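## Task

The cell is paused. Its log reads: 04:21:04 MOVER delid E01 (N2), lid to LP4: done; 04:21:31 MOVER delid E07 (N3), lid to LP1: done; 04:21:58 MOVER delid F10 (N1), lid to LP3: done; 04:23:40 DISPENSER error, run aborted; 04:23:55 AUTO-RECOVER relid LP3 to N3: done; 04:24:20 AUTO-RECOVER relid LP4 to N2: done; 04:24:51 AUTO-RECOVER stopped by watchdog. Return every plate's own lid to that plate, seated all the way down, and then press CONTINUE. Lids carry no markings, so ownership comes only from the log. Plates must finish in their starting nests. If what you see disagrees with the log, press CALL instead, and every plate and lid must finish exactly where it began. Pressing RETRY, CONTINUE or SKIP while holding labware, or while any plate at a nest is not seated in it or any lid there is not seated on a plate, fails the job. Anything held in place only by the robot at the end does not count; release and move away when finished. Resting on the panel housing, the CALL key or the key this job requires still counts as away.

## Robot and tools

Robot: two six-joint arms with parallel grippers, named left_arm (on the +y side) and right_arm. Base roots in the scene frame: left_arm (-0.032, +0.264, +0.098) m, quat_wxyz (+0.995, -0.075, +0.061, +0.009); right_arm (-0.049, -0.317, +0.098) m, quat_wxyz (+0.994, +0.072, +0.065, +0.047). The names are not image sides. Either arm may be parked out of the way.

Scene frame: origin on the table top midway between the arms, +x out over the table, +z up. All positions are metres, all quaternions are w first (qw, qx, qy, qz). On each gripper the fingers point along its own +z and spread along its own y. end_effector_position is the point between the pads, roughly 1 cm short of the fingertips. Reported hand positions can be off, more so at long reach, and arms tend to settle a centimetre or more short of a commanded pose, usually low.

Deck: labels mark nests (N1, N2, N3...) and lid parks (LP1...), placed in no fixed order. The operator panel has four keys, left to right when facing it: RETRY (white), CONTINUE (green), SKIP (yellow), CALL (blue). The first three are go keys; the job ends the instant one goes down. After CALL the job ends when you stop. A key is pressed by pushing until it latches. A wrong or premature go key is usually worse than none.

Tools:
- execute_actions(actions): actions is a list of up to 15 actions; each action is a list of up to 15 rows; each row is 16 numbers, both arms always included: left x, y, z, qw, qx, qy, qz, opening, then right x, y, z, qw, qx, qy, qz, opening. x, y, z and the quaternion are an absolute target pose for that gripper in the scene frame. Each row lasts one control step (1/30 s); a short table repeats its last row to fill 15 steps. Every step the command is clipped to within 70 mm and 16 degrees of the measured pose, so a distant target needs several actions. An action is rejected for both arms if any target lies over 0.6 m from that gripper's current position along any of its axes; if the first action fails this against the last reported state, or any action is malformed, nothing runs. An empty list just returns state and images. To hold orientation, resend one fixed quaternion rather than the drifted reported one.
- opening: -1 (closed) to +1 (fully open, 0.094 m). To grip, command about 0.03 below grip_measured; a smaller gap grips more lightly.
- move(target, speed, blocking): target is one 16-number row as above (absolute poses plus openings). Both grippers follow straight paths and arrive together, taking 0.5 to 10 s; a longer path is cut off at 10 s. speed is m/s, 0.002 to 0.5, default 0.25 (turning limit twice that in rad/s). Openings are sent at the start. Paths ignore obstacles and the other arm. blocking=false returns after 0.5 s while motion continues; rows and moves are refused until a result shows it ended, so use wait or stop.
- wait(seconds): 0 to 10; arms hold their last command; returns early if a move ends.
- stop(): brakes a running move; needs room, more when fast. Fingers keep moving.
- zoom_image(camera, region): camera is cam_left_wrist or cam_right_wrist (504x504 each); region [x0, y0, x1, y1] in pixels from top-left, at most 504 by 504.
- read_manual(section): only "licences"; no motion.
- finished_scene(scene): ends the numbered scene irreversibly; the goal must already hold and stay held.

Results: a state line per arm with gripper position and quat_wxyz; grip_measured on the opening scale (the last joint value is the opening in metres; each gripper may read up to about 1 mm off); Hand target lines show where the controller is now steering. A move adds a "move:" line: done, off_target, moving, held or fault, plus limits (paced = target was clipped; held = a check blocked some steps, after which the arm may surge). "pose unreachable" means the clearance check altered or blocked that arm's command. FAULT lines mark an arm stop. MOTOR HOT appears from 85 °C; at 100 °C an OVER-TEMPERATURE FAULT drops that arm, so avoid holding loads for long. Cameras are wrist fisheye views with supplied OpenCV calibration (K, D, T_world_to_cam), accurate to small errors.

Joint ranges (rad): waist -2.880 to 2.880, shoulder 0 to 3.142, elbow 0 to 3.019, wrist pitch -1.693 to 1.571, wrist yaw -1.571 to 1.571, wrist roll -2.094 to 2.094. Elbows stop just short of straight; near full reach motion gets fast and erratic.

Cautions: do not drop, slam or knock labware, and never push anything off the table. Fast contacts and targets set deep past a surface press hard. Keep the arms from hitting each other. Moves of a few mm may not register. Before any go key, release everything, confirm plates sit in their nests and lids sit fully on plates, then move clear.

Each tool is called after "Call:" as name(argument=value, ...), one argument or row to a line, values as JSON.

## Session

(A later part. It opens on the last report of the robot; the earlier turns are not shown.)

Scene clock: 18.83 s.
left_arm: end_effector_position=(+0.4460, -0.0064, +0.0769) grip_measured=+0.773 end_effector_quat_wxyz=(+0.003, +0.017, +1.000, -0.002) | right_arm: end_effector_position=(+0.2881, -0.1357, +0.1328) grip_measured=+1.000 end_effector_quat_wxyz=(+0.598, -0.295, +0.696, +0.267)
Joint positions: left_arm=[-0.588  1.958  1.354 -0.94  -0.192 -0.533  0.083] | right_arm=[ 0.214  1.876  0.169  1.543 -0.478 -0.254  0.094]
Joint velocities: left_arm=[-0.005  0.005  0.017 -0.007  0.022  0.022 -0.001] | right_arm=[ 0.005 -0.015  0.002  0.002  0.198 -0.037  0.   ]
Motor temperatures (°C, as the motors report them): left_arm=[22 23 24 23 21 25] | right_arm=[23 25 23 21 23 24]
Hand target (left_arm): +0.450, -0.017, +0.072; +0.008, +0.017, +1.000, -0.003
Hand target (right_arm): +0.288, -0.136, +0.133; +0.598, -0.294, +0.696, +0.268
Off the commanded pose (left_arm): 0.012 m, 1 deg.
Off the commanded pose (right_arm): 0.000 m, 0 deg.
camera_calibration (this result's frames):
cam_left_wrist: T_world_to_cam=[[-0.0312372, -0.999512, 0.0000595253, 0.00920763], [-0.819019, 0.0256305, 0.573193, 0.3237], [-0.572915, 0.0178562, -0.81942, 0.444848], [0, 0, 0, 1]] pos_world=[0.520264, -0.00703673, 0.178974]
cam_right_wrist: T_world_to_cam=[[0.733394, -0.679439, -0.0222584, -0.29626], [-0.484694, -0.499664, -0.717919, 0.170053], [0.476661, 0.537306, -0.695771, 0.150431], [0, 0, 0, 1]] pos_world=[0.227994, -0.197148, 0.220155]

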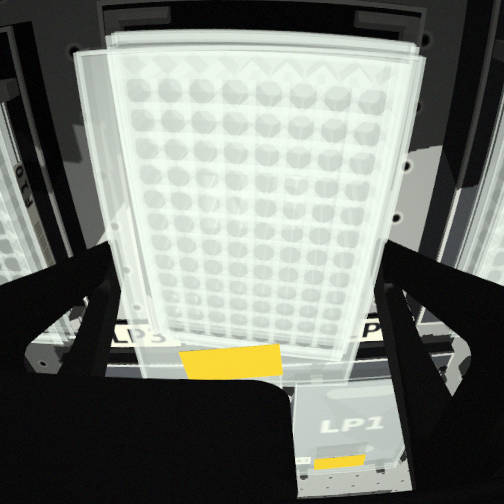

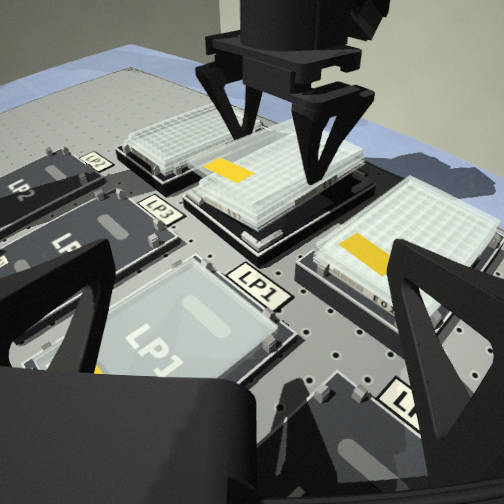

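Call:
execute_actions(
  actions=[
    [[0.454,-0.021,0.070,0.008,0.017,1,-0.003,0.75,0.288,-0.136,0.133,0.598,-0.294,0.696,0.268,1]],
    [[0.456,-0.024,0.070,0.008,0.017,1,-0.003,0.75,0.288,-0.136,0.133,0.598,-0.294,0.696,0.268,1]],
  ],
)

Call:
zoom_image(
  camera="cam_right_wrist",
  region=[100,70,400,270],
)

Scene clock: 19.90 s.
left_arm: end_effector_position=(+0.4460, -0.0076, +0.0740) grip_measured=+0.773 end_effector_quat_wxyz=(+0.001, +0.016, +1.000, -0.001) | right_arm: end_effector_position=(+0.2881, -0.1357, +0.1328) grip_measured=+1.000 end_effector_quat_wxyz=(+0.598, -0.295, +0.696, +0.267)
Joint positions: left_arm=[-0.589  1.966  1.358 -0.94  -0.193 -0.537  0.083] | right_arm=[ 0.214  1.876  0.169  1.543 -0.478 -0.254  0.094]
Joint velocities: left_arm=[-0.015 -0.015  0.017 -0.017 -0.037 -0.037 -0.   ] | right_arm=[-0.024 -0.005 -0.007 -0.012 -0.037 -0.051  0.   ]
Motor temperatures (°C, as the motors report them): left_arm=[22 23 24 23 21 25] | right_arm=[23 25 23 21 23 24]
Hand target (left_arm): +0.455, -0.024, +0.070; +0.008, +0.017, +1.000, -0.003
Hand target (right_arm): +0.288, -0.136, +0.133; +0.598, -0.294, +0.696, +0.268
Off the commanded pose (left_arm): 0.020 m, 1 deg.
Off the commanded pose (right_arm): 0.000 m, 0 deg.
camera_calibration (this result's frames):
cam_left_wrist: T_world_to_cam=[[-0.0297342, -0.999555, -0.00256192, 0.00748758], [-0.817392, 0.02284, 0.575629, 0.324405], [-0.575314, 0.01921, -0.817707, 0.443478], [0, 0, 0, 1]] pos_world=[0.520528, -0.00844436, 0.175917]
cam_right_wrist: T_world_to_cam=[[0.733394, -0.679439, -0.0222584, -0.29626], [-0.484694, -0.499664, -0.717919, 0.170053], [0.476661, 0.537306, -0.695771, 0.150431], [0, 0, 0, 1]] pos_world=[0.227994, -0.197148, 0.220155]

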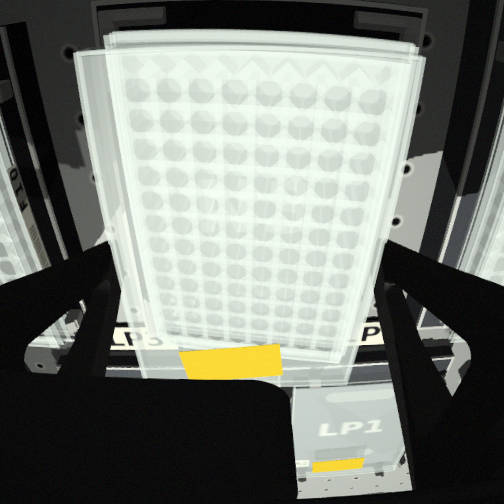

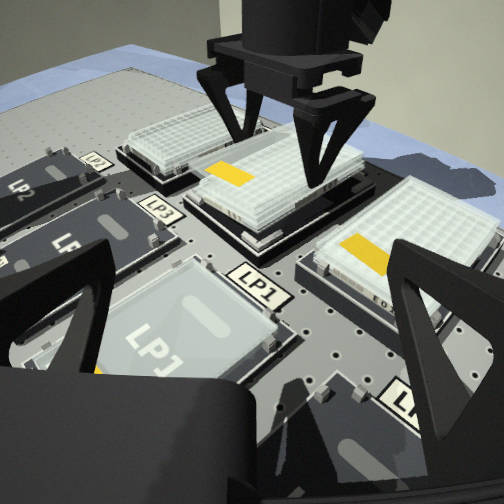

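Region (100, 70, 400, 270) of cam_right_wrist's 504x504 image, scaled by 1.680, with more detail than that image has.

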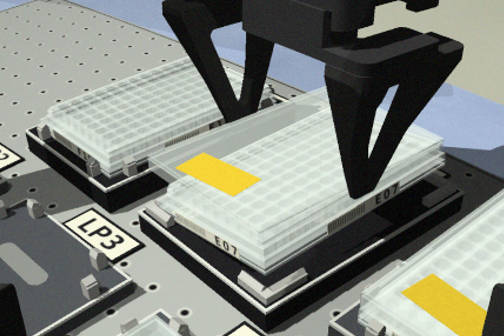

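Call:
execute_actions(
  actions=[
    [[0.458,-0.028,0.070,0.008,0.017,1,-0.003,0.75,0.288,-0.136,0.133,0.598,-0.294,0.696,0.268,1]],
    [[0.459,-0.031,0.072,0.008,0.017,1,-0.003,0.75,0.288,-0.136,0.133,0.598,-0.294,0.696,0.268,1]],
  ],
)

Call:
zoom_image(
  camera="cam_right_wrist",
  region=[100,70,400,270],
)

Scene clock: 21.00 s.
left_arm: end_effector_position=(+0.4491, -0.0147, +0.0738) grip_measured=+0.773 end_effector_quat_wxyz=(+0.004, +0.015, +1.000, -0.002) | right_arm: end_effector_position=(+0.2881, -0.1357, +0.1328) grip_measured=+1.000 end_effector_quat_wxyz=(+0.598, -0.295, +0.696, +0.267)
Joint positions: left_arm=[-0.597  1.978  1.375 -0.94  -0.194 -0.545  0.083] | right_arm=[ 0.214  1.876  0.169  1.543 -0.478 -0.254  0.094]
Joint velocities: left_arm=[-0.015  0.005 -0.017  0.002 -0.022  0.007 -0.   ] | right_arm=[ 0.005  0.005  0.012 -0.007 -0.022 -0.022  0.   ]
Motor temperatures (°C, as the motors report them): left_arm=[22 23 25 23 21 25] | right_arm=[23 25 23 21 23 24]
Hand target (left_arm): +0.458, -0.031, +0.072; +0.008, +0.017, +1.000, -0.004
Hand target (right_arm): +0.288, -0.136, +0.133; +0.598, -0.294, +0.696, +0.268
Off the commanded pose (left_arm): 0.019 m, 1 deg.
Off the commanded pose (right_arm): 0.000 m, 0 deg.
camera_calibration (this result's frames):
cam_left_wrist: T_world_to_cam=[[-0.0278668, -0.999611, 0.000560848, -0.000580483], [-0.820542, 0.0231952, 0.571116, 0.329003], [-0.570907, 0.015455, -0.820869, 0.443363], [0, 0, 0, 1]] pos_world=[0.523063, -0.0150637, 0.176045]
cam_right_wrist: T_world_to_cam=[[0.733394, -0.679439, -0.0222584, -0.29626], [-0.484694, -0.499664, -0.717919, 0.170053], [0.476661, 0.537306, -0.695771, 0.150431], [0, 0, 0, 1]] pos_world=[0.227994, -0.197148, 0.220155]

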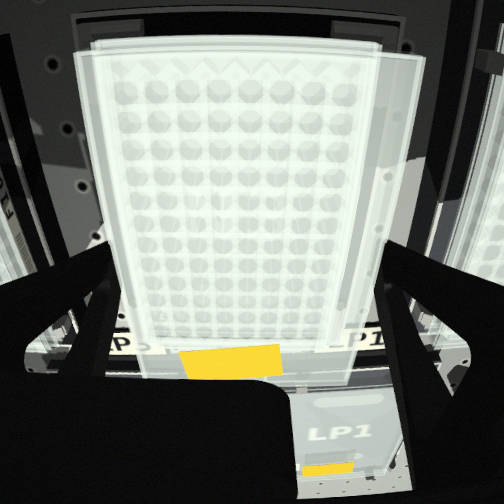

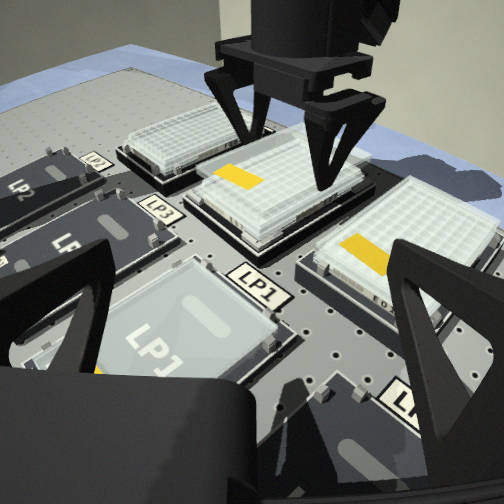

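Region (100, 70, 400, 270) of cam_right_wrist's 504x504 image, scaled by 1.680, with more detail than that image has.

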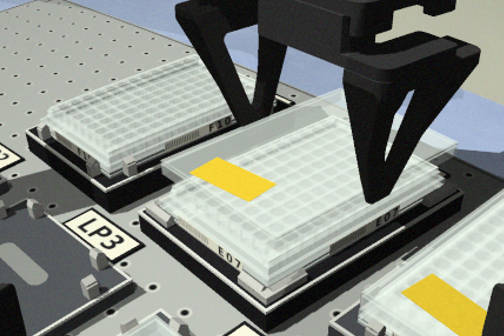

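Call:
move(
  target=[0.455,0.0,0.11,0.005,0.017,1,0,0.75,0.288,-0.136,0.133,0.598,-0.294,0.696,0.268,1],
  speed=0.1,
)

Call:
move(
  target=[0.45,0.125,0.085,0.005,0.017,1,0,0.75,0.25,-0.02,0.14,0.598,-0.294,0.696,0.268,1],
  speed=0.12,
)

Scene clock: 22.00 s.
left_arm: end_effector_position=(+0.4448, -0.0060, +0.0970) grip_measured=+0.773 end_effector_quat_wxyz=(-0.002, +0.020, +1.000, +0.002) | right_arm: end_effector_position=(+0.2881, -0.1357, +0.1328) grip_measured=+1.000 end_effector_quat_wxyz=(+0.598, -0.295, +0.696, +0.267)
Joint positions: left_arm=[-0.597  1.933  1.375 -1.    -0.196 -0.538  0.083] | right_arm=[ 0.214  1.876  0.169  1.543 -0.478 -0.254  0.094]
Joint velocities: left_arm=[-0.005 -0.015  0.007  0.002 -0.007 -0.051 -0.001] | right_arm=[-0.015 -0.005  0.002 -0.012  0.007 -0.037  0.   ]
Motor temperatures (°C, as the motors report them): left_arm=[22 24 25 23 21 25] | right_arm=[23 25 23 21 23 24]
Hand target (left_arm): +0.455, +0.000, +0.110; +0.005, +0.017, +1.000, +0.000
Hand target (right_arm): +0.288, -0.136, +0.133; +0.598, -0.294, +0.696, +0.268
Off the commanded pose (left_arm): 0.018 m, 1 deg.
Off the commanded pose (right_arm): 0.000 m, 0 deg.
move: off_target (left_arm)
camera_calibration (this result's frames):
cam_left_wrist: T_world_to_cam=[[-0.0376328, -0.999251, -0.00897365, 0.0132808], [-0.813981, 0.0254437, 0.580334, 0.308169], [-0.579672, 0.029144, -0.814329, 0.463198], [0, 0, 0, 1]] pos_world=[0.519846, -0.00806952, 0.198473]
cam_right_wrist: T_world_to_cam=[[0.733394, -0.679439, -0.0222584, -0.29626], [-0.484694, -0.499664, -0.717919, 0.170053], [0.476661, 0.537306, -0.695771, 0.150431], [0, 0, 0, 1]] pos_world=[0.227994, -0.197148, 0.220155]

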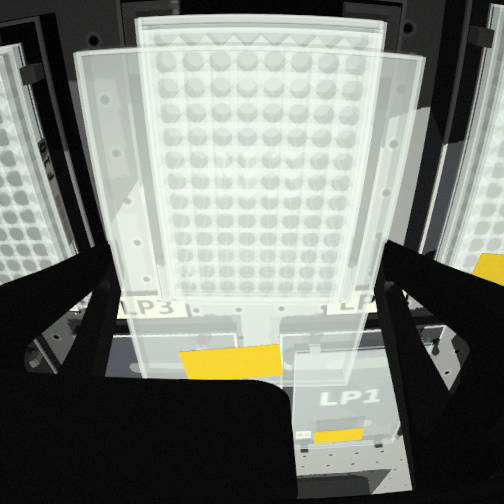

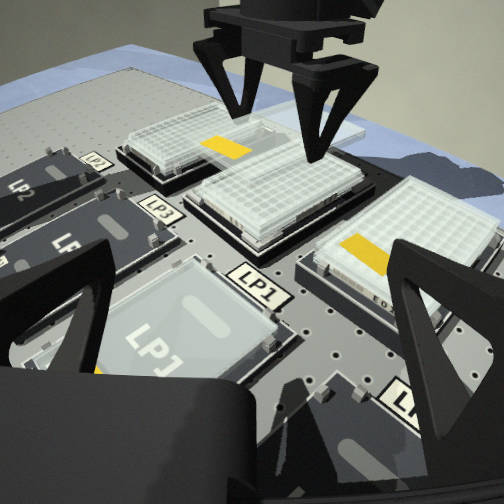

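Scene clock: 23.47 s.
left_arm: end_effector_position=(+0.4485, +0.1224, +0.0759) grip_measured=+0.773 end_effector_quat_wxyz=(-0.009, +0.016, +1.000, +0.008) | right_arm: end_effector_position=(+0.2510, -0.0229, +0.1450) grip_measured=+1.000 end_effector_quat_wxyz=(+0.603, -0.299, +0.692, +0.261)
Joint positions: left_arm=[-0.369  1.819  1.194 -0.906 -0.194 -0.318  0.083] | right_arm=[ 0.713  1.932  0.249  1.543  0.019 -0.194  0.094]
Joint velocities: left_arm=[-0.015 -0.015  0.007  0.007 -0.051  0.007  0.   ] | right_arm=[-0.005 -0.015 -0.002 -0.027 -0.037  0.037  0.   ]
Motor temperatures (°C, as the motors report them): left_arm=[22 24 25 23 21 25] | right_arm=[23 25 23 21 23 24]
Hand target (left_arm): +0.452, +0.125, +0.084; +0.005, +0.017, +1.000, +0.002
Hand target (right_arm): +0.249, -0.020, +0.140; +0.598, -0.296, +0.696, +0.265
Off the commanded pose (left_arm): 0.010 m, 2 deg.
Off the commanded pose (right_arm): 0.006 m, 1 deg.
move: done
camera_calibration (this result's frames):
cam_left_wrist: T_world_to_cam=[[-0.0294854, -0.999364, -0.0200437, 0.138745], [-0.805563, 0.0118862, 0.592391, 0.317211], [-0.591776, 0.0336133, -0.805401, 0.448642], [0, 0, 0, 1]] pos_world=[0.525121, 0.119806, 0.176205]
cam_right_wrist: T_world_to_cam=[[0.731644, -0.681679, -0.0033731, -0.194512], [-0.473298, -0.504415, -0.722187, 0.214813], [0.490598, 0.52998, -0.691689, 0.111675], [0, 0, 0, 1]] pos_world=[0.189197, -0.0834253, 0.231723]

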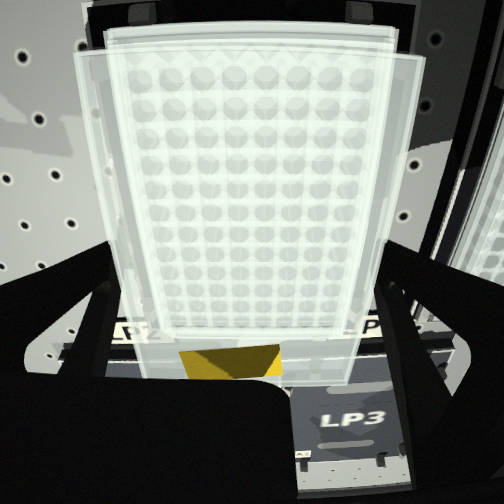

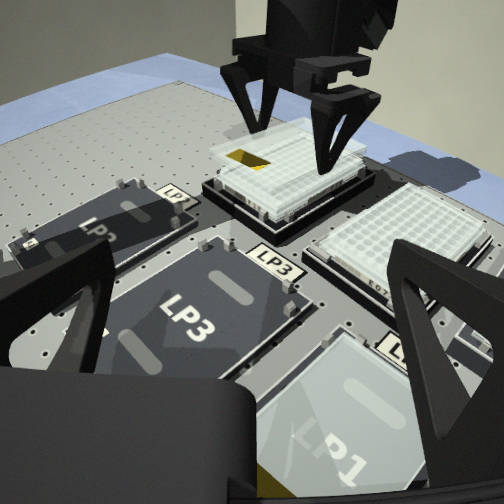

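Call:
execute_actions(
  actions=[
    [[0.454,0.121,0.078,0.008,0.004,1,-0.002,0.75,0.25,-0.02,0.14,0.598,-0.294,0.696,0.268,1]],
    [[0.456,0.119,0.072,0.008,0.004,1,-0.002,0.75,0.25,-0.02,0.14,0.598,-0.294,0.696,0.268,1]],
  ],
)

Scene clock: 24.53 s.
left_arm: end_effector_position=(+0.4554, +0.1189, +0.0758) grip_measured=+0.773 end_effector_quat_wxyz=(+0.005, +0.011, +1.000, +0.000) | right_arm: end_effector_position=(+0.2510, -0.0229, +0.1450) grip_measured=+1.000 end_effector_quat_wxyz=(+0.602, -0.296, +0.693, +0.263)
Joint positions: left_arm=[-0.369  1.819  1.194 -0.875 -0.188 -0.322  0.083] | right_arm=[ 0.713  1.932  0.249  1.543  0.019 -0.186  0.094]
Joint velocities: left_arm=[ 0.005 -0.005  0.007 -0.002 -0.037 -0.007  0.001] | right_arm=[-0.005 -0.005 -0.002  0.012  0.037  0.007  0.   ]
Motor temperatures (°C, as the motors report them): left_arm=[22 24 24 23 21 25] | right_arm=[23 25 23 21 23 24]
Hand target (left_arm): +0.456, +0.119, +0.072; +0.008, +0.004, +1.000, -0.002
Hand target (right_arm): +0.250, -0.020, +0.140; +0.598, -0.294, +0.696, +0.268
Off the commanded pose (left_arm): 0.004 m, 1 deg.
Off the commanded pose (right_arm): 0.006 m, 1 deg.
camera_calibration (this result's frames):
cam_left_wrist: T_world_to_cam=[[-0.0198668, -0.999789, -0.00517796, 0.130015], [-0.821662, 0.0133761, 0.569818, 0.33173], [-0.569629, 0.015575, -0.821754, 0.446097], [0, 0, 0, 1]] pos_world=[0.529262, 0.118603, 0.178229]
cam_right_wrist: T_world_to_cam=[[0.730858, -0.682436, -0.0113093, -0.193182], [-0.478017, -0.499967, -0.722172, 0.216098], [0.487182, 0.533211, -0.691621, 0.112596], [0, 0, 0, 1]] pos_world=[0.189632, -0.0838304, 0.231749]

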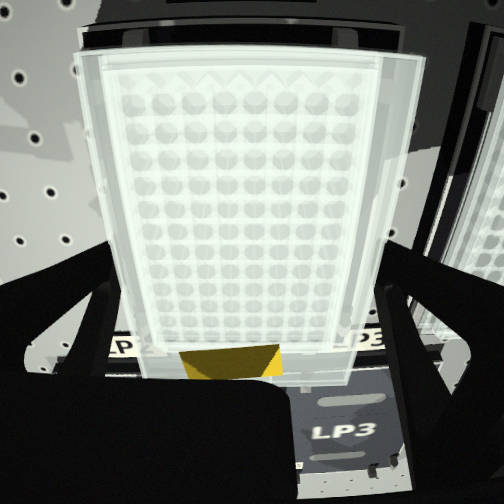

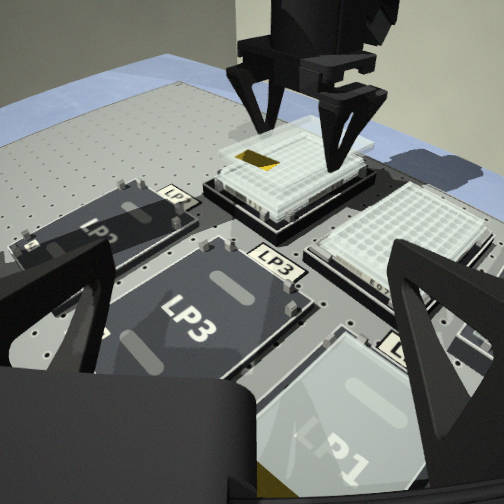

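Call:
execute_actions(
  actions=[
    [[0.452,0.122,0.068,0.002,-0.003,1,0,0.75,0.25,-0.02,0.14,0.598,-0.294,0.696,0.268,1]],
    [[0.451,0.122,0.063,0.0,-0.003,1,0,0.75,0.25,-0.02,0.14,0.598,-0.294,0.696,0.268,1]],
  ],
)

Scene clock: 31.90 s.
left_arm: end_effector_position=(+0.4542, +0.1189, +0.0742) grip_measured=+0.773 end_effector_quat_wxyz=(+0.005, +0.005, +1.000, -0.000) | right_arm: end_effector_position=(+0.2510, -0.0229, +0.1450) grip_measured=+1.000 end_effector_quat_wxyz=(+0.602, -0.296, +0.693, +0.263)
Joint positions: left_arm=[-0.369  1.819  1.189 -0.868 -0.187 -0.333  0.083] | right_arm=[ 0.713  1.932  0.249  1.543  0.019 -0.186  0.094]
Joint velocities: left_arm=[ 0.005 -0.005 -0.007  0.012 -0.022  0.051  0.   ] | right_arm=[-0.005  0.005 -0.007  0.007  0.007 -0.007  0.   ]
Motor temperatures (°C, as the motors report them): left_arm=[22 24 24 23 21 25] | right_arm=[23 25 23 21 23 24]
Hand target (left_arm): +0.451, +0.122, +0.063; +0.000, -0.003, +1.000, +0.000
Hand target (right_arm): +0.250, -0.020, +0.140; +0.598, -0.294, +0.696, +0.268
Off the commanded pose (left_arm): 0.012 m, 1 deg.
Off the commanded pose (right_arm): 0.006 m, 1 deg.
camera_calibration (this result's frames):
cam_left_wrist: T_world_to_cam=[[-0.00821784, -0.999958, -0.00397906, 0.124586], [-0.822224, 0.00449242, 0.569147, 0.333051], [-0.569105, 0.00794884, -0.822226, 0.444759], [0, 0, 0, 1]] pos_world=[0.527981, 0.119549, 0.176634]
cam_right_wrist: T_world_to_cam=[[0.730858, -0.682436, -0.0113093, -0.193182], [-0.478017, -0.499967, -0.722172, 0.216098], [0.487182, 0.533211, -0.691621, 0.112596], [0, 0, 0, 1]] pos_world=[0.189632, -0.0838304, 0.231749]

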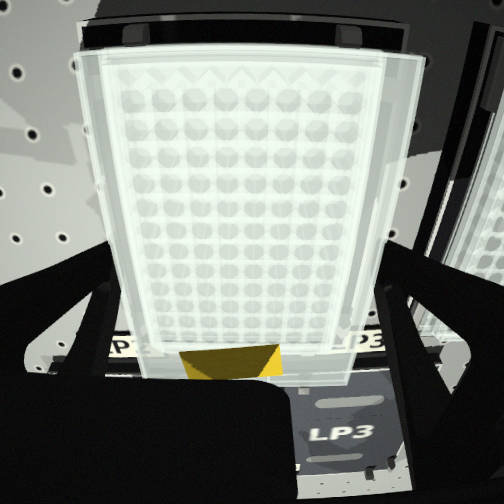

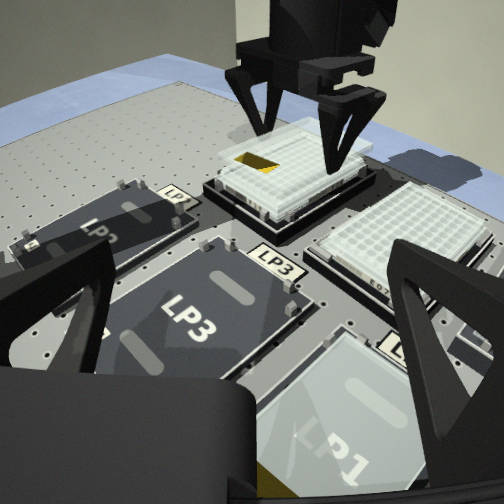

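Call:
execute_actions(
  actions=[
    [[0.452,0.125,0.059,-0.003,-0.004,1,0,0.75,0.25,-0.02,0.14,0.598,-0.294,0.696,0.268,1]],
    [[0.452,0.126,0.055,-0.005,-0.004,1,0,0.75,0.25,-0.02,0.14,0.598,-0.294,0.696,0.268,1]],
  ],
)

Scene clock: 32.97 s.
left_arm: end_effector_position=(+0.4560, +0.1202, +0.0737) grip_measured=+0.773 end_effector_quat_wxyz=(+0.007, +0.002, +1.000, -0.003) | right_arm: end_effector_position=(+0.2510, -0.0229, +0.1450) grip_measured=+1.000 end_effector_quat_wxyz=(+0.602, -0.296, +0.693, +0.263)
Joint positions: left_arm=[-0.364  1.819  1.189 -0.862 -0.184 -0.333  0.083] | right_arm=[ 0.713  1.932  0.249  1.543  0.019 -0.186  0.094]
Joint velocities: left_arm=[-0.024 -0.005  0.007  0.002 -0.037 -0.037 -0.   ] | right_arm=[-0.005  0.005 -0.007 -0.012  0.066 -0.022  0.   ]
Motor temperatures (°C, as the motors report them): left_arm=[22 24 24 23 21 25] | right_arm=[23 25 23 21 23 24]
Hand target (left_arm): +0.452, +0.126, +0.055; -0.005, -0.004, +1.000, +0.000
Hand target (right_arm): +0.250, -0.020, +0.140; +0.598, -0.294, +0.696, +0.268
Off the commanded pose (left_arm): 0.020 m, 2 deg.
Off the commanded pose (right_arm): 0.006 m, 1 deg.
camera_calibration (this result's frames):
cam_left_wrist: T_world_to_cam=[[-0.00234493, -0.999997, 0.000892472, 0.122867], [-0.824103, 0.002438, 0.566435, 0.336059], [-0.566436, 0.000592762, -0.824106, 0.445207], [0, 0, 0, 1]] pos_world=[0.529416, 0.121784, 0.176432]
cam_right_wrist: T_world_to_cam=[[0.730858, -0.682436, -0.0113093, -0.193182], [-0.478017, -0.499967, -0.722172, 0.216098], [0.487182, 0.533211, -0.691621, 0.112596], [0, 0, 0, 1]] pos_world=[0.189632, -0.0838304, 0.231749]

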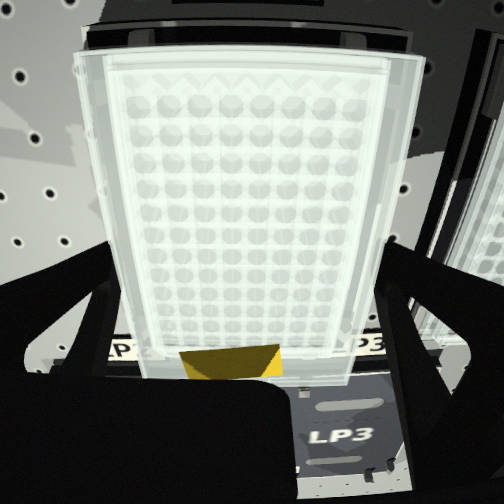

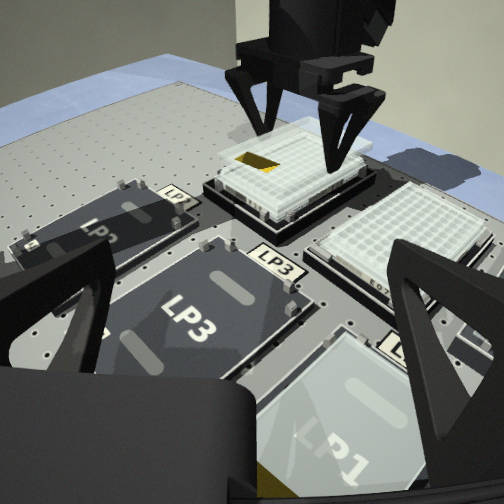

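Call:
execute_actions(
  actions=[
    [[0.450,0.126,0.052,-0.010,-0.004,1,0.002,0.75,0.25,-0.02,0.14,0.598,-0.294,0.696,0.268,1]],
    [[0.448,0.127,0.049,-0.014,-0.004,1,0.003,0.75,0.25,-0.02,0.14,0.598,-0.294,0.696,0.268,1]],
  ],
)

Scene clock: 34.07 s.
left_arm: end_effector_position=(+0.4545, +0.1200, +0.0694) grip_measured=+0.773 end_effector_quat_wxyz=(+0.002, +0.003, +1.000, -0.001) | right_arm: end_effector_position=(+0.2510, -0.0229, +0.1450) grip_measured=+1.000 end_effector_quat_wxyz=(+0.602, -0.296, +0.693, +0.263)
Joint positions: left_arm=[-0.364  1.829  1.189 -0.862 -0.183 -0.333  0.083] | right_arm=[ 0.713  1.932  0.249  1.543  0.019 -0.186  0.094]
Joint velocities: left_arm=[ 0.005  0.005  0.002 -0.002  0.007 -0.037  0.   ] | right_arm=[-0.005 -0.015  0.002  0.007 -0.007 -0.007  0.   ]
Motor temperatures (°C, as the motors report them): left_arm=[22 24 24 23 21 25] | right_arm=[23 25 23 21 23 24]
Hand target (left_arm): +0.448, +0.127, +0.050; -0.014, -0.004, +1.000, +0.003
Hand target (right_arm): +0.250, -0.020, +0.140; +0.598, -0.294, +0.696, +0.268
Off the commanded pose (left_arm): 0.023 m, 2 deg.
Off the commanded pose (right_arm): 0.006 m, 1 deg.
camera_calibration (this result's frames):
cam_left_wrist: T_world_to_cam=[[-0.00365354, -0.999992, -0.0017719, 0.123473], [-0.819158, 0.00197655, 0.573564, 0.334564], [-0.573556, 0.003547, -0.819159, 0.44331], [0, 0, 0, 1]] pos_world=[0.528775, 0.121238, 0.171467]
cam_right_wrist: T_world_to_cam=[[0.730858, -0.682436, -0.0113093, -0.193182], [-0.478017, -0.499967, -0.722172, 0.216098], [0.487182, 0.533211, -0.691621, 0.112596], [0, 0, 0, 1]] pos_world=[0.189632, -0.0838304, 0.231749]

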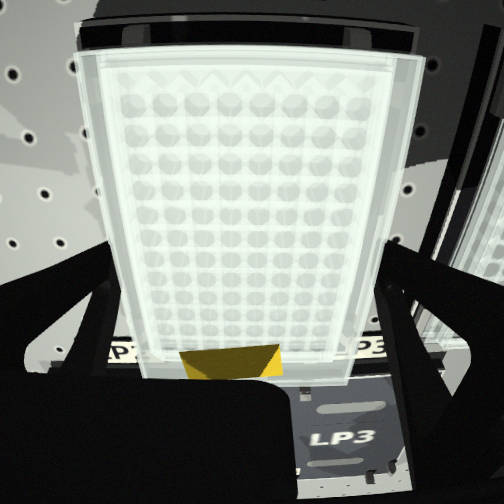

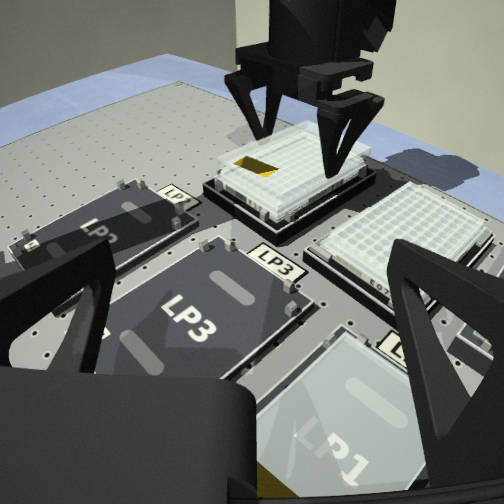

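Call:
execute_actions(
  actions=[
    [[0.444,0.129,0.048,-0.016,-0.006,1,0.003,0.75,0.25,-0.02,0.14,0.598,-0.294,0.696,0.268,1]],
    [[0.440,0.130,0.047,-0.018,-0.006,1,0.004,0.75,0.25,-0.02,0.14,0.598,-0.294,0.696,0.268,1]],
  ],
)

Scene clock: 35.13 s.
left_arm: end_effector_position=(+0.4471, +0.1226, +0.0643) grip_measured=+0.773 end_effector_quat_wxyz=(-0.005, +0.003, +1.000, +0.000) | right_arm: end_effector_position=(+0.2510, -0.0229, +0.1450) grip_measured=+1.000 end_effector_quat_wxyz=(+0.602, -0.296, +0.693, +0.263)
Joint positions: left_arm=[-0.361  1.829  1.171 -0.859 -0.182 -0.333  0.083] | right_arm=[ 0.713  1.932  0.249  1.543  0.019 -0.186  0.094]
Joint velocities: left_arm=[-0.015 -0.005 -0.012 -0.007  0.022 -0.007 -0.   ] | right_arm=[-0.005 -0.005 -0.027  0.027 -0.037  0.007  0.   ]
Motor temperatures (°C, as the motors report them): left_arm=[22 24 24 23 21 25] | right_arm=[23 25 23 21 23 24]
Hand target (left_arm): +0.440, +0.130, +0.047; -0.018, -0.006, +1.000, +0.004
Hand target (right_arm): +0.250, -0.020, +0.140; +0.598, -0.294, +0.696, +0.268
Off the commanded pose (left_arm): 0.020 m, 2 deg.
Off the commanded pose (right_arm): 0.006 m, 1 deg.
camera_calibration (this result's frames):
cam_left_wrist: T_world_to_cam=[[-0.00403503, -0.999978, -0.00516922, 0.126381], [-0.811083, 0.000249109, 0.584931, 0.327315], [-0.584917, 0.00655288, -0.811067, 0.439116], [0, 0, 0, 1]] pos_world=[0.522836, 0.123419, 0.165349]
cam_right_wrist: T_world_to_cam=[[0.730858, -0.682436, -0.0113093, -0.193182], [-0.478017, -0.499967, -0.722172, 0.216098], [0.487182, 0.533211, -0.691621, 0.112596], [0, 0, 0, 1]] pos_world=[0.189632, -0.0838304, 0.231749]

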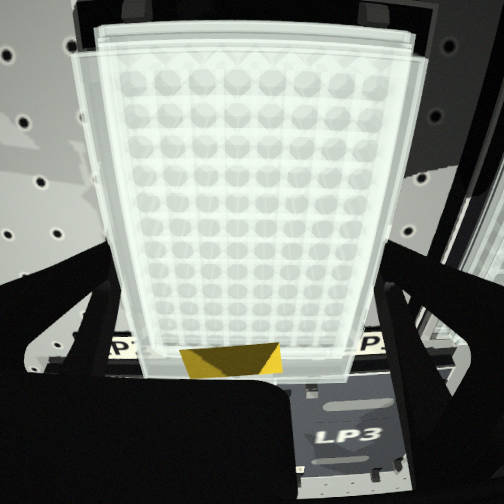

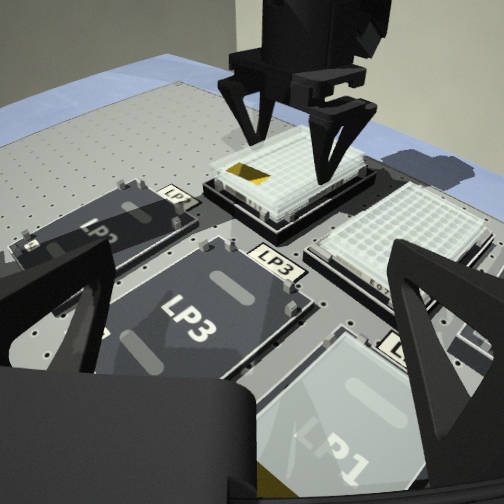

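Call:
execute_actions(
  actions=[
    [[0.4437,0.1287,0.048,-0.0105,-0.006,1,0.001,0.75,0.25,-0.02,0.14,0.598,-0.294,0.696,0.268,1]],
  ],
)

Call:
zoom_image(
  camera="cam_right_wrist",
  region=[190,100,390,260],
)

Scene clock: 36.03 s.
left_arm: end_effector_position=(+0.4493, +0.1217, +0.0638) grip_measured=+0.773 end_effector_quat_wxyz=(+0.001, +0.002, +1.000, -0.002) | right_arm: end_effector_position=(+0.2510, -0.0229, +0.1450) grip_measured=+1.000 end_effector_quat_wxyz=(+0.602, -0.296, +0.693, +0.263)
Joint positions: left_arm=[-0.361  1.829  1.169 -0.846 -0.181 -0.333  0.083] | right_arm=[ 0.713  1.932  0.249  1.543  0.019 -0.186  0.094]
Joint velocities: left_arm=[ 0.005 -0.005  0.007 -0.017  0.051 -0.037  0.001] | right_arm=[-0.015 -0.015 -0.007 -0.022  0.051 -0.022  0.   ]
Motor temperatures (°C, as the motors report them): left_arm=[22 24 24 23 21 25] | right_arm=[23 25 23 21 23 24]
Hand target (left_arm): +0.444, +0.129, +0.048; -0.011, -0.006, +1.000, +0.001
Hand target (right_arm): +0.250, -0.020, +0.140; +0.598, -0.294, +0.696, +0.268
Off the commanded pose (left_arm): 0.018 m, 2 deg.
Off the commanded pose (right_arm): 0.006 m, 1 deg.
camera_calibration (this result's frames):
cam_left_wrist: T_world_to_cam=[[-0.00190841, -0.999998, -0.00111195, 0.124254], [-0.817175, 0.000918592, 0.576389, 0.332551], [-0.576387, 0.00200864, -0.817175, 0.437023], [0, 0, 0, 1]] pos_world=[0.523884, 0.123071, 0.165583]
cam_right_wrist: T_world_to_cam=[[0.730858, -0.682436, -0.0113093, -0.193182], [-0.478017, -0.499967, -0.722172, 0.216098], [0.487182, 0.533211, -0.691621, 0.112596], [0, 0, 0, 1]] pos_world=[0.189632, -0.0838304, 0.231749]

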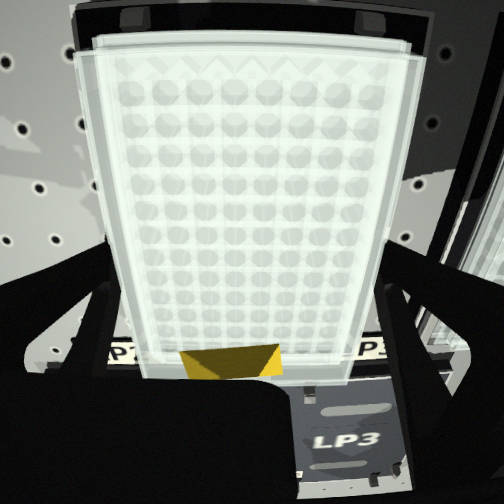

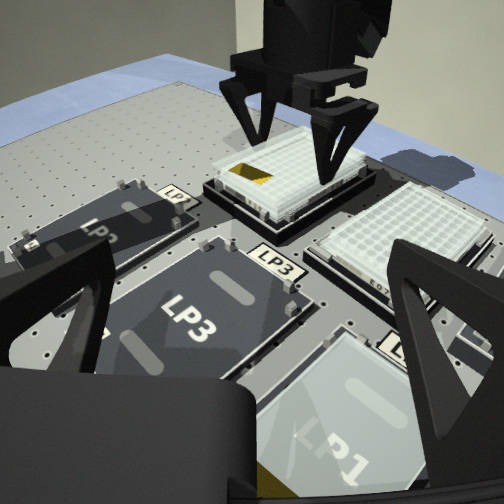

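Region (190, 100, 390, 260) of cam_right_wrist's 504x504 image, scaled by 2.520, with more detail than that image has; it fills the top 403 rows of this view, and the rest is white.

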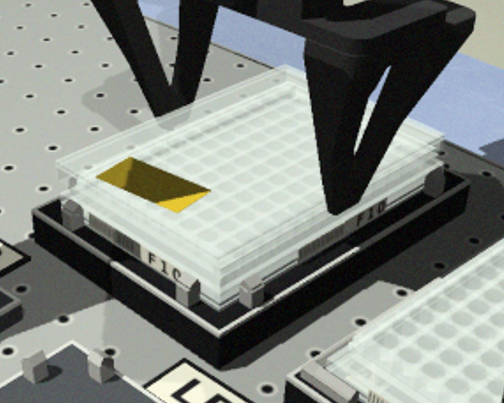

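Call:
execute_actions(
  actions=[
    [[0.4455,0.128,0.048,-0.0075,-0.006,1,0,0.75,0.25,-0.02,0.14,0.598,-0.294,0.696,0.268,1]],
    [[0.4465,0.1277,0.043,-0.009,-0.006,1,0,0.75,0.25,-0.02,0.14,0.598,-0.294,0.696,0.268,1]],
    [[0.4465,0.1277,0.039,-0.011,-0.006,1,0,0.75,0.25,-0.02,0.14,0.598,-0.294,0.696,0.268,1]],
  ],
)

Call:
zoom_image(
  camera="cam_right_wrist",
  region=[190,100,390,260],
)

Scene clock: 37.70 s.
left_arm: end_effector_position=(+0.4508, +0.1212, +0.0588) grip_measured=+0.773 end_effector_quat_wxyz=(+0.002, +0.001, +1.000, -0.003) | right_arm: end_effector_position=(+0.2510, -0.0229, +0.1450) grip_measured=+1.000 end_effector_quat_wxyz=(+0.602, -0.296, +0.693, +0.263)
Joint positions: left_arm=[-0.359  1.839  1.169 -0.832 -0.179 -0.333  0.083] | right_arm=[ 0.713  1.932  0.249  1.543  0.019 -0.186  0.094]
Joint velocities: left_arm=[ 0.005 -0.005 -0.022 -0.022 -0.037 -0.007  0.   ] | right_arm=[ 0.005  0.005 -0.002 -0.002 -0.081 -0.007  0.   ]
Motor temperatures (°C, as the motors report them): left_arm=[22 24 24 23 21 25] | right_arm=[23 25 23 21 23 24]
Hand target (left_arm): +0.446, +0.128, +0.040; -0.011, -0.006, +1.000, +0.000
Hand target (right_arm): +0.250, -0.020, +0.140; +0.598, -0.294, +0.696, +0.268
Off the commanded pose (left_arm): 0.021 m, 2 deg.
Off the commanded pose (right_arm): 0.006 m, 1 deg.
camera_calibration (this result's frames):
cam_left_wrist: T_world_to_cam=[[0.00133158, -0.999998, 0.00148051, 0.122211], [-0.818416, -0.000239051, 0.574626, 0.337507], [-0.574625, -0.00197683, -0.818415, 0.433587], [0, 0, 0, 1]] pos_world=[0.525209, 0.123148, 0.160732]
cam_right_wrist: T_world_to_cam=[[0.730858, -0.682436, -0.0113093, -0.193182], [-0.478017, -0.499967, -0.722172, 0.216098], [0.487182, 0.533211, -0.691621, 0.112596], [0, 0, 0, 1]] pos_world=[0.189632, -0.0838304, 0.231749]

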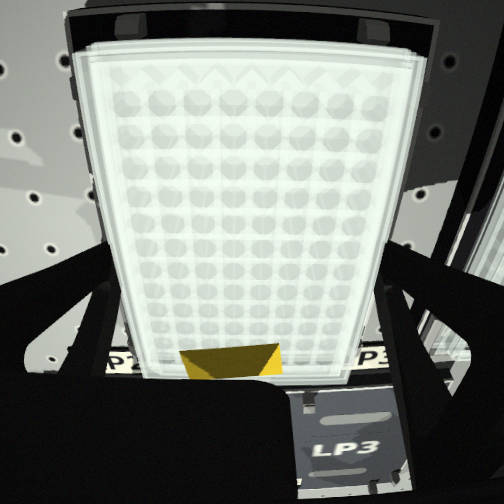

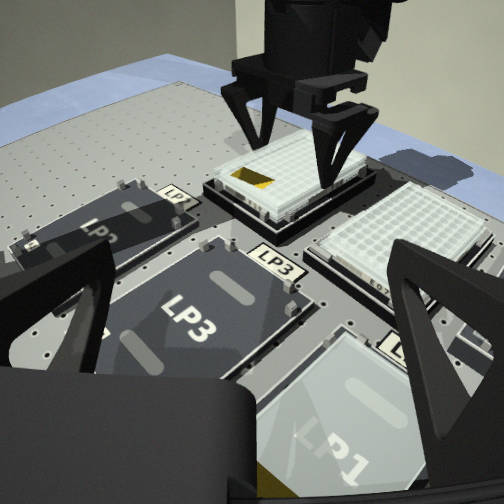

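Region (190, 100, 390, 260) of cam_right_wrist's 504x504 image, scaled by 2.520, with more detail than that image has; it fills the top 403 rows of this view, and the rest is white.

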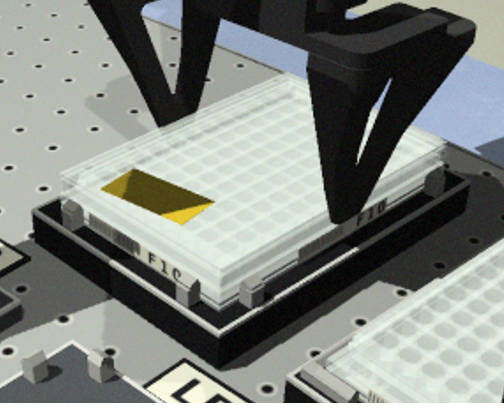

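Call:
execute_actions(
  actions=[
    [[0.4508,0.1212,0.058,0.002,0.001,1,-0.003,1,0.25,-0.02,0.14,0.598,-0.294,0.696,0.268,1]],
  ],
)

Call:
move(
  target=[0.455,0.119,0.12,0,0,1,0,1,0.25,-0.02,0.14,0.598,-0.294,0.696,0.268,1],
  speed=0.1,
)

Call:
zoom_image(
  camera="cam_right_wrist",
  region=[190,100,390,260],
)

Call:
move(
  target=[0.26,0.17,0.15,0.55,0.4,0.65,-0.34,1,0.28,-0.072,0.09,0,0,1,0,1],
)

Scene clock: 38.30 s.
left_arm: end_effector_position=(+0.4508, +0.1212, +0.0588) grip_measured=+0.999 end_effector_quat_wxyz=(+0.002, +0.001, +1.000, -0.003) | right_arm: end_effector_position=(+0.2510, -0.0229, +0.1450) grip_measured=+1.000 end_effector_quat_wxyz=(+0.602, -0.296, +0.693, +0.263)
Joint positions: left_arm=[-0.359  1.839  1.169 -0.832 -0.179 -0.333  0.094] | right_arm=[ 0.713  1.932  0.249  1.543  0.019 -0.186  0.094]
Joint velocities: left_arm=[-0.024 -0.005  0.007  0.002  0.037 -0.095 -0.   ] | right_arm=[-0.005 -0.005 -0.002 -0.017 -0.007 -0.022  0.   ]
Motor temperatures (°C, as the motors report them): left_arm=[22 24 24 23 21 25] | right_arm=[23 25 23 21 23 24]
Hand target (left_arm): +0.451, +0.121, +0.058; +0.002, +0.001, +1.000, -0.003
Hand target (right_arm): +0.250, -0.020, +0.140; +0.598, -0.294, +0.696, +0.268
Off the commanded pose (left_arm): 0.001 m, 0 deg.
Off the commanded pose (right_arm): 0.006 m, 1 deg.
camera_calibration (this result's frames):
cam_left_wrist: T_world_to_cam=[[0.00133158, -0.999998, 0.00148051, 0.122211], [-0.818416, -0.000239051, 0.574626, 0.337507], [-0.574625, -0.00197683, -0.818415, 0.433587], [0, 0, 0, 1]] pos_world=[0.525209, 0.123148, 0.160732]
cam_right_wrist: T_world_to_cam=[[0.730858, -0.682436, -0.0113093, -0.193182], [-0.478017, -0.499967, -0.722172, 0.216098], [0.487182, 0.533211, -0.691621, 0.112596], [0, 0, 0, 1]] pos_world=[0.189632, -0.0838304, 0.231749]

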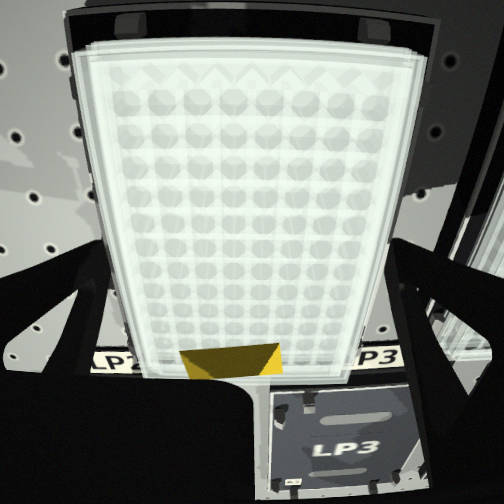

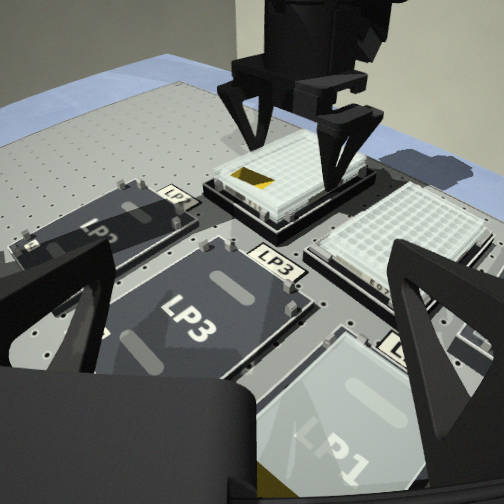

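Scene clock: 39.33 s.
left_arm: end_effector_position=(+0.4368, +0.1280, +0.0985) grip_measured=+0.999 end_effector_quat_wxyz=(-0.021, +0.002, +1.000, +0.006) | right_arm: end_effector_position=(+0.2510, -0.0229, +0.1450) grip_measured=+1.000 end_effector_quat_wxyz=(+0.602, -0.296, +0.693, +0.263)
Joint positions: left_arm=[-0.37   1.766  1.185 -0.972 -0.181 -0.35   0.094] | right_arm=[ 0.713  1.932  0.249  1.543  0.019 -0.186  0.094]
Joint velocities: left_arm=[-0.005 -0.015 -0.002  0.007 -0.022  0.007  0.   ] | right_arm=[-0.015  0.005 -0.007  0.007  0.051 -0.037  0.   ]
Motor temperatures (°C, as the motors report them): left_arm=[22 24 24 23 21 25] | right_arm=[23 25 23 21 23 24]
Hand target (left_arm): +0.453, +0.120, +0.121; +0.000, -0.000, +1.000, -0.001
Hand target (right_arm): +0.250, -0.020, +0.140; +0.598, -0.294, +0.696, +0.268
Off the commanded pose (left_arm): 0.030 m, 2 deg.
Off the commanded pose (right_arm): 0.006 m, 1 deg.
move: off_target (left_arm)
camera_calibration (this result's frames):
cam_left_wrist: T_world_to_cam=[[-0.0028082, -0.999874, -0.0156363, 0.132454], [-0.791747, -0.00732827, 0.610806, 0.288854], [-0.610843, 0.0140952, -0.791626, 0.469213], [0, 0, 0, 1]] pos_world=[0.515687, 0.12794, 0.197079]
cam_right_wrist: T_world_to_cam=[[0.730858, -0.682436, -0.0113093, -0.193182], [-0.478017, -0.499967, -0.722172, 0.216098], [0.487182, 0.533211, -0.691621, 0.112596], [0, 0, 0, 1]] pos_world=[0.189632, -0.0838304, 0.231749]

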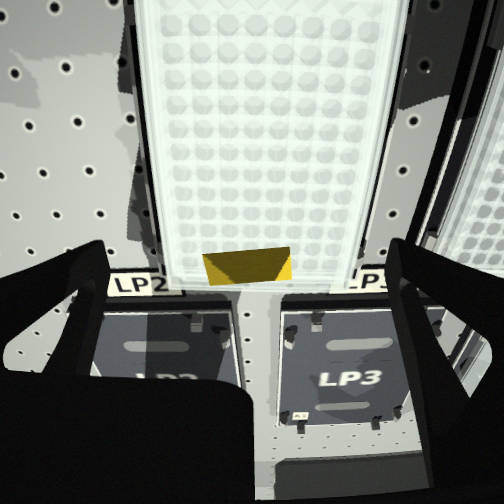

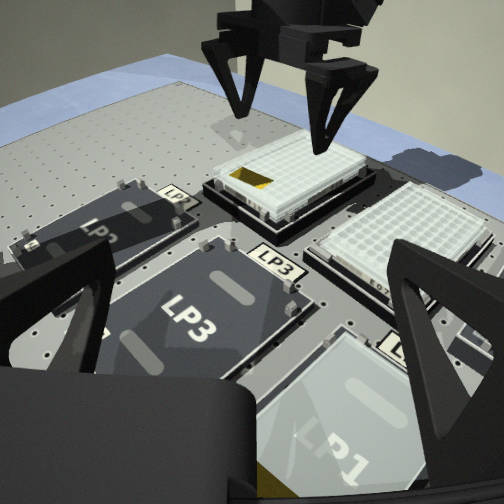

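Region (190, 100, 390, 260) of cam_right_wrist's 504x504 image, scaled by 2.520, with more detail than that image has; it fills the top 403 rows of this view, and the rest is white.

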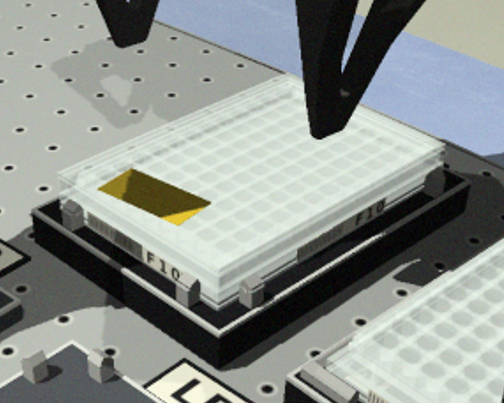

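Scene clock: 43.43 s.
left_arm: end_effector_position=(+0.2626, +0.1711, +0.1496) grip_measured=+0.999 end_effector_quat_wxyz=(+0.542, +0.401, +0.651, -0.349) | right_arm: end_effector_position=(+0.2652, -0.0793, +0.0926) grip_measured=+1.000 end_effector_quat_wxyz=(-0.001, -0.021, +1.000, -0.001)
Joint positions: left_arm=[0.194 1.35  0.198 0.389 1.202 0.889 0.094] | right_arm=[ 0.64   1.621  0.881 -0.823  0.194  0.692  0.094]
Joint velocities: left_arm=[-0.015 -0.024 -0.007  0.002  0.022  0.022 -0.001] | right_arm=[ 0.005 -0.005 -0.007 -0.007  0.022  0.022  0.   ]
Motor temperatures (°C, as the motors report them): left_arm=[22 24 24 23 21 25] | right_arm=[23 25 23 21 23 24]
Hand target (left_arm): +0.261, +0.173, +0.145; +0.544, +0.400, +0.652, -0.345
Hand target (right_arm): +0.279, -0.074, +0.094; -0.001, -0.007, +1.000, +0.001
Off the commanded pose (left_arm): 0.003 m, 1 deg.
Off the commanded pose (right_arm): 0.017 m, 2 deg.
move: off_target (right_arm)
camera_calibration (this result's frames):
cam_left_wrist: T_world_to_cam=[[-0.898497, -0.438498, 0.0205363, 0.309578], [-0.323219, 0.629182, -0.706866, 0.0852729], [0.297038, -0.641755, -0.70705, 0.263735], [0, 0, 0, 1]] pos_world=[0.227378, 0.251351, 0.240393]
cam_right_wrist: T_world_to_cam=[[0.039246, -0.99922, -0.004271, -0.085001], [-0.807977, -0.0342488, 0.588217, 0.159972], [-0.587905, -0.0196343, -0.808692, 0.35173], [0, 0, 0, 1]] pos_world=[0.339373, -0.0725499, 0.18998]

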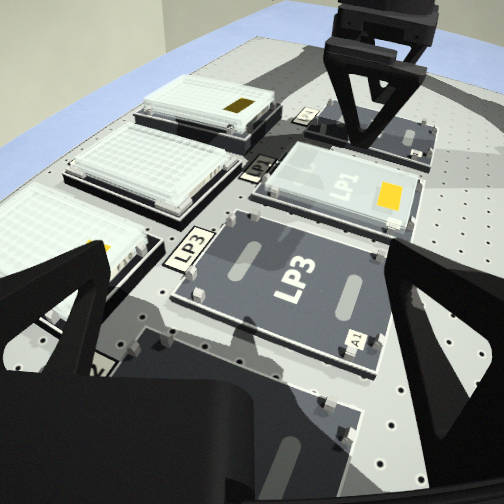

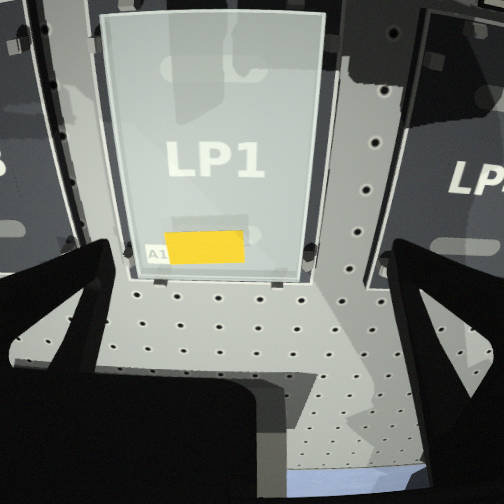

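Call:
move(
  target=[0.26,0.17,0.15,0.55,0.4,0.65,-0.34,-1,0.283,-0.058,0.055,0,-0.003,1,0,1],
  speed=0.07,
)

Scene clock: 44.67 s.
left_arm: end_effector_position=(+0.2628, +0.1718, +0.1510) grip_measured=-0.998 end_effector_quat_wxyz=(+0.550, +0.401, +0.649, -0.340) | right_arm: end_effector_position=(+0.2676, -0.0673, +0.0554) grip_measured=+1.000 end_effector_quat_wxyz=(-0.008, -0.016, +1.000, -0.007)
Joint positions: left_arm=[0.194 1.35  0.184 0.45  1.195 0.862 0.   ] | right_arm=[ 0.64   1.731  0.895 -0.745  0.194  0.705  0.094]
Joint velocities: left_arm=[-0.024 -0.005 -0.002  0.002 -0.051 -0.037  0.001] | right_arm=[-0.015 -0.005  0.012 -0.002 -0.007 -0.051  0.   ]
Motor temperatures (°C, as the motors report them): left_arm=[22 24 24 23 21 25] | right_arm=[23 25 23 21 23 24]
Hand target (left_arm): +0.260, +0.170, +0.150; +0.550, +0.400, +0.650, -0.340
Hand target (right_arm): +0.282, -0.059, +0.055; +0.000, -0.003, +1.000, +0.000
Off the commanded pose (left_arm): 0.003 m, 0 deg.
Off the commanded pose (right_arm): 0.018 m, 2 deg.
move: off_target (right_arm)
camera_calibration (this result's frames):
cam_left_wrist: T_world_to_cam=[[-0.892084, -0.451863, 0.0022733, 0.313345], [-0.319478, 0.627151, -0.710362, 0.085807], [0.319561, -0.634429, -0.703832, 0.257533], [0, 0, 0, 1]] pos_world=[0.224647, 0.251161, 0.241501]
cam_right_wrist: T_world_to_cam=[[0.0299127, -0.999523, 0.00764002, -0.0714445], [-0.800198, -0.0193657, 0.599423, 0.182504], [-0.598989, -0.0240439, -0.800396, 0.325456], [0, 0, 0, 1]] pos_world=[0.343121, -0.0600509, 0.151642]

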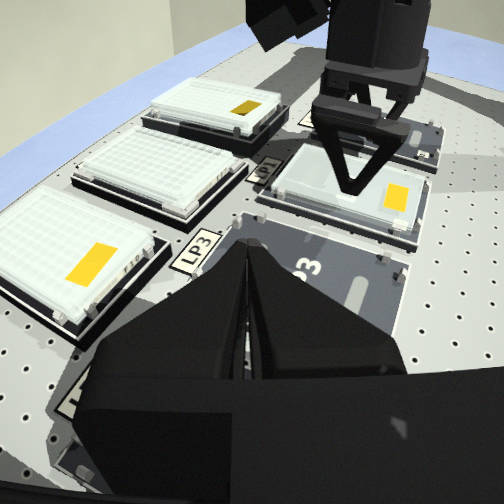

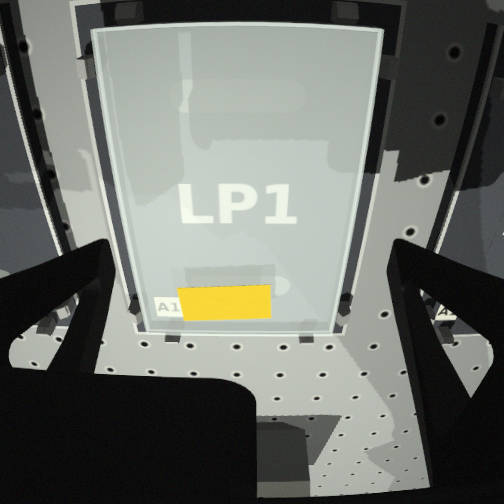

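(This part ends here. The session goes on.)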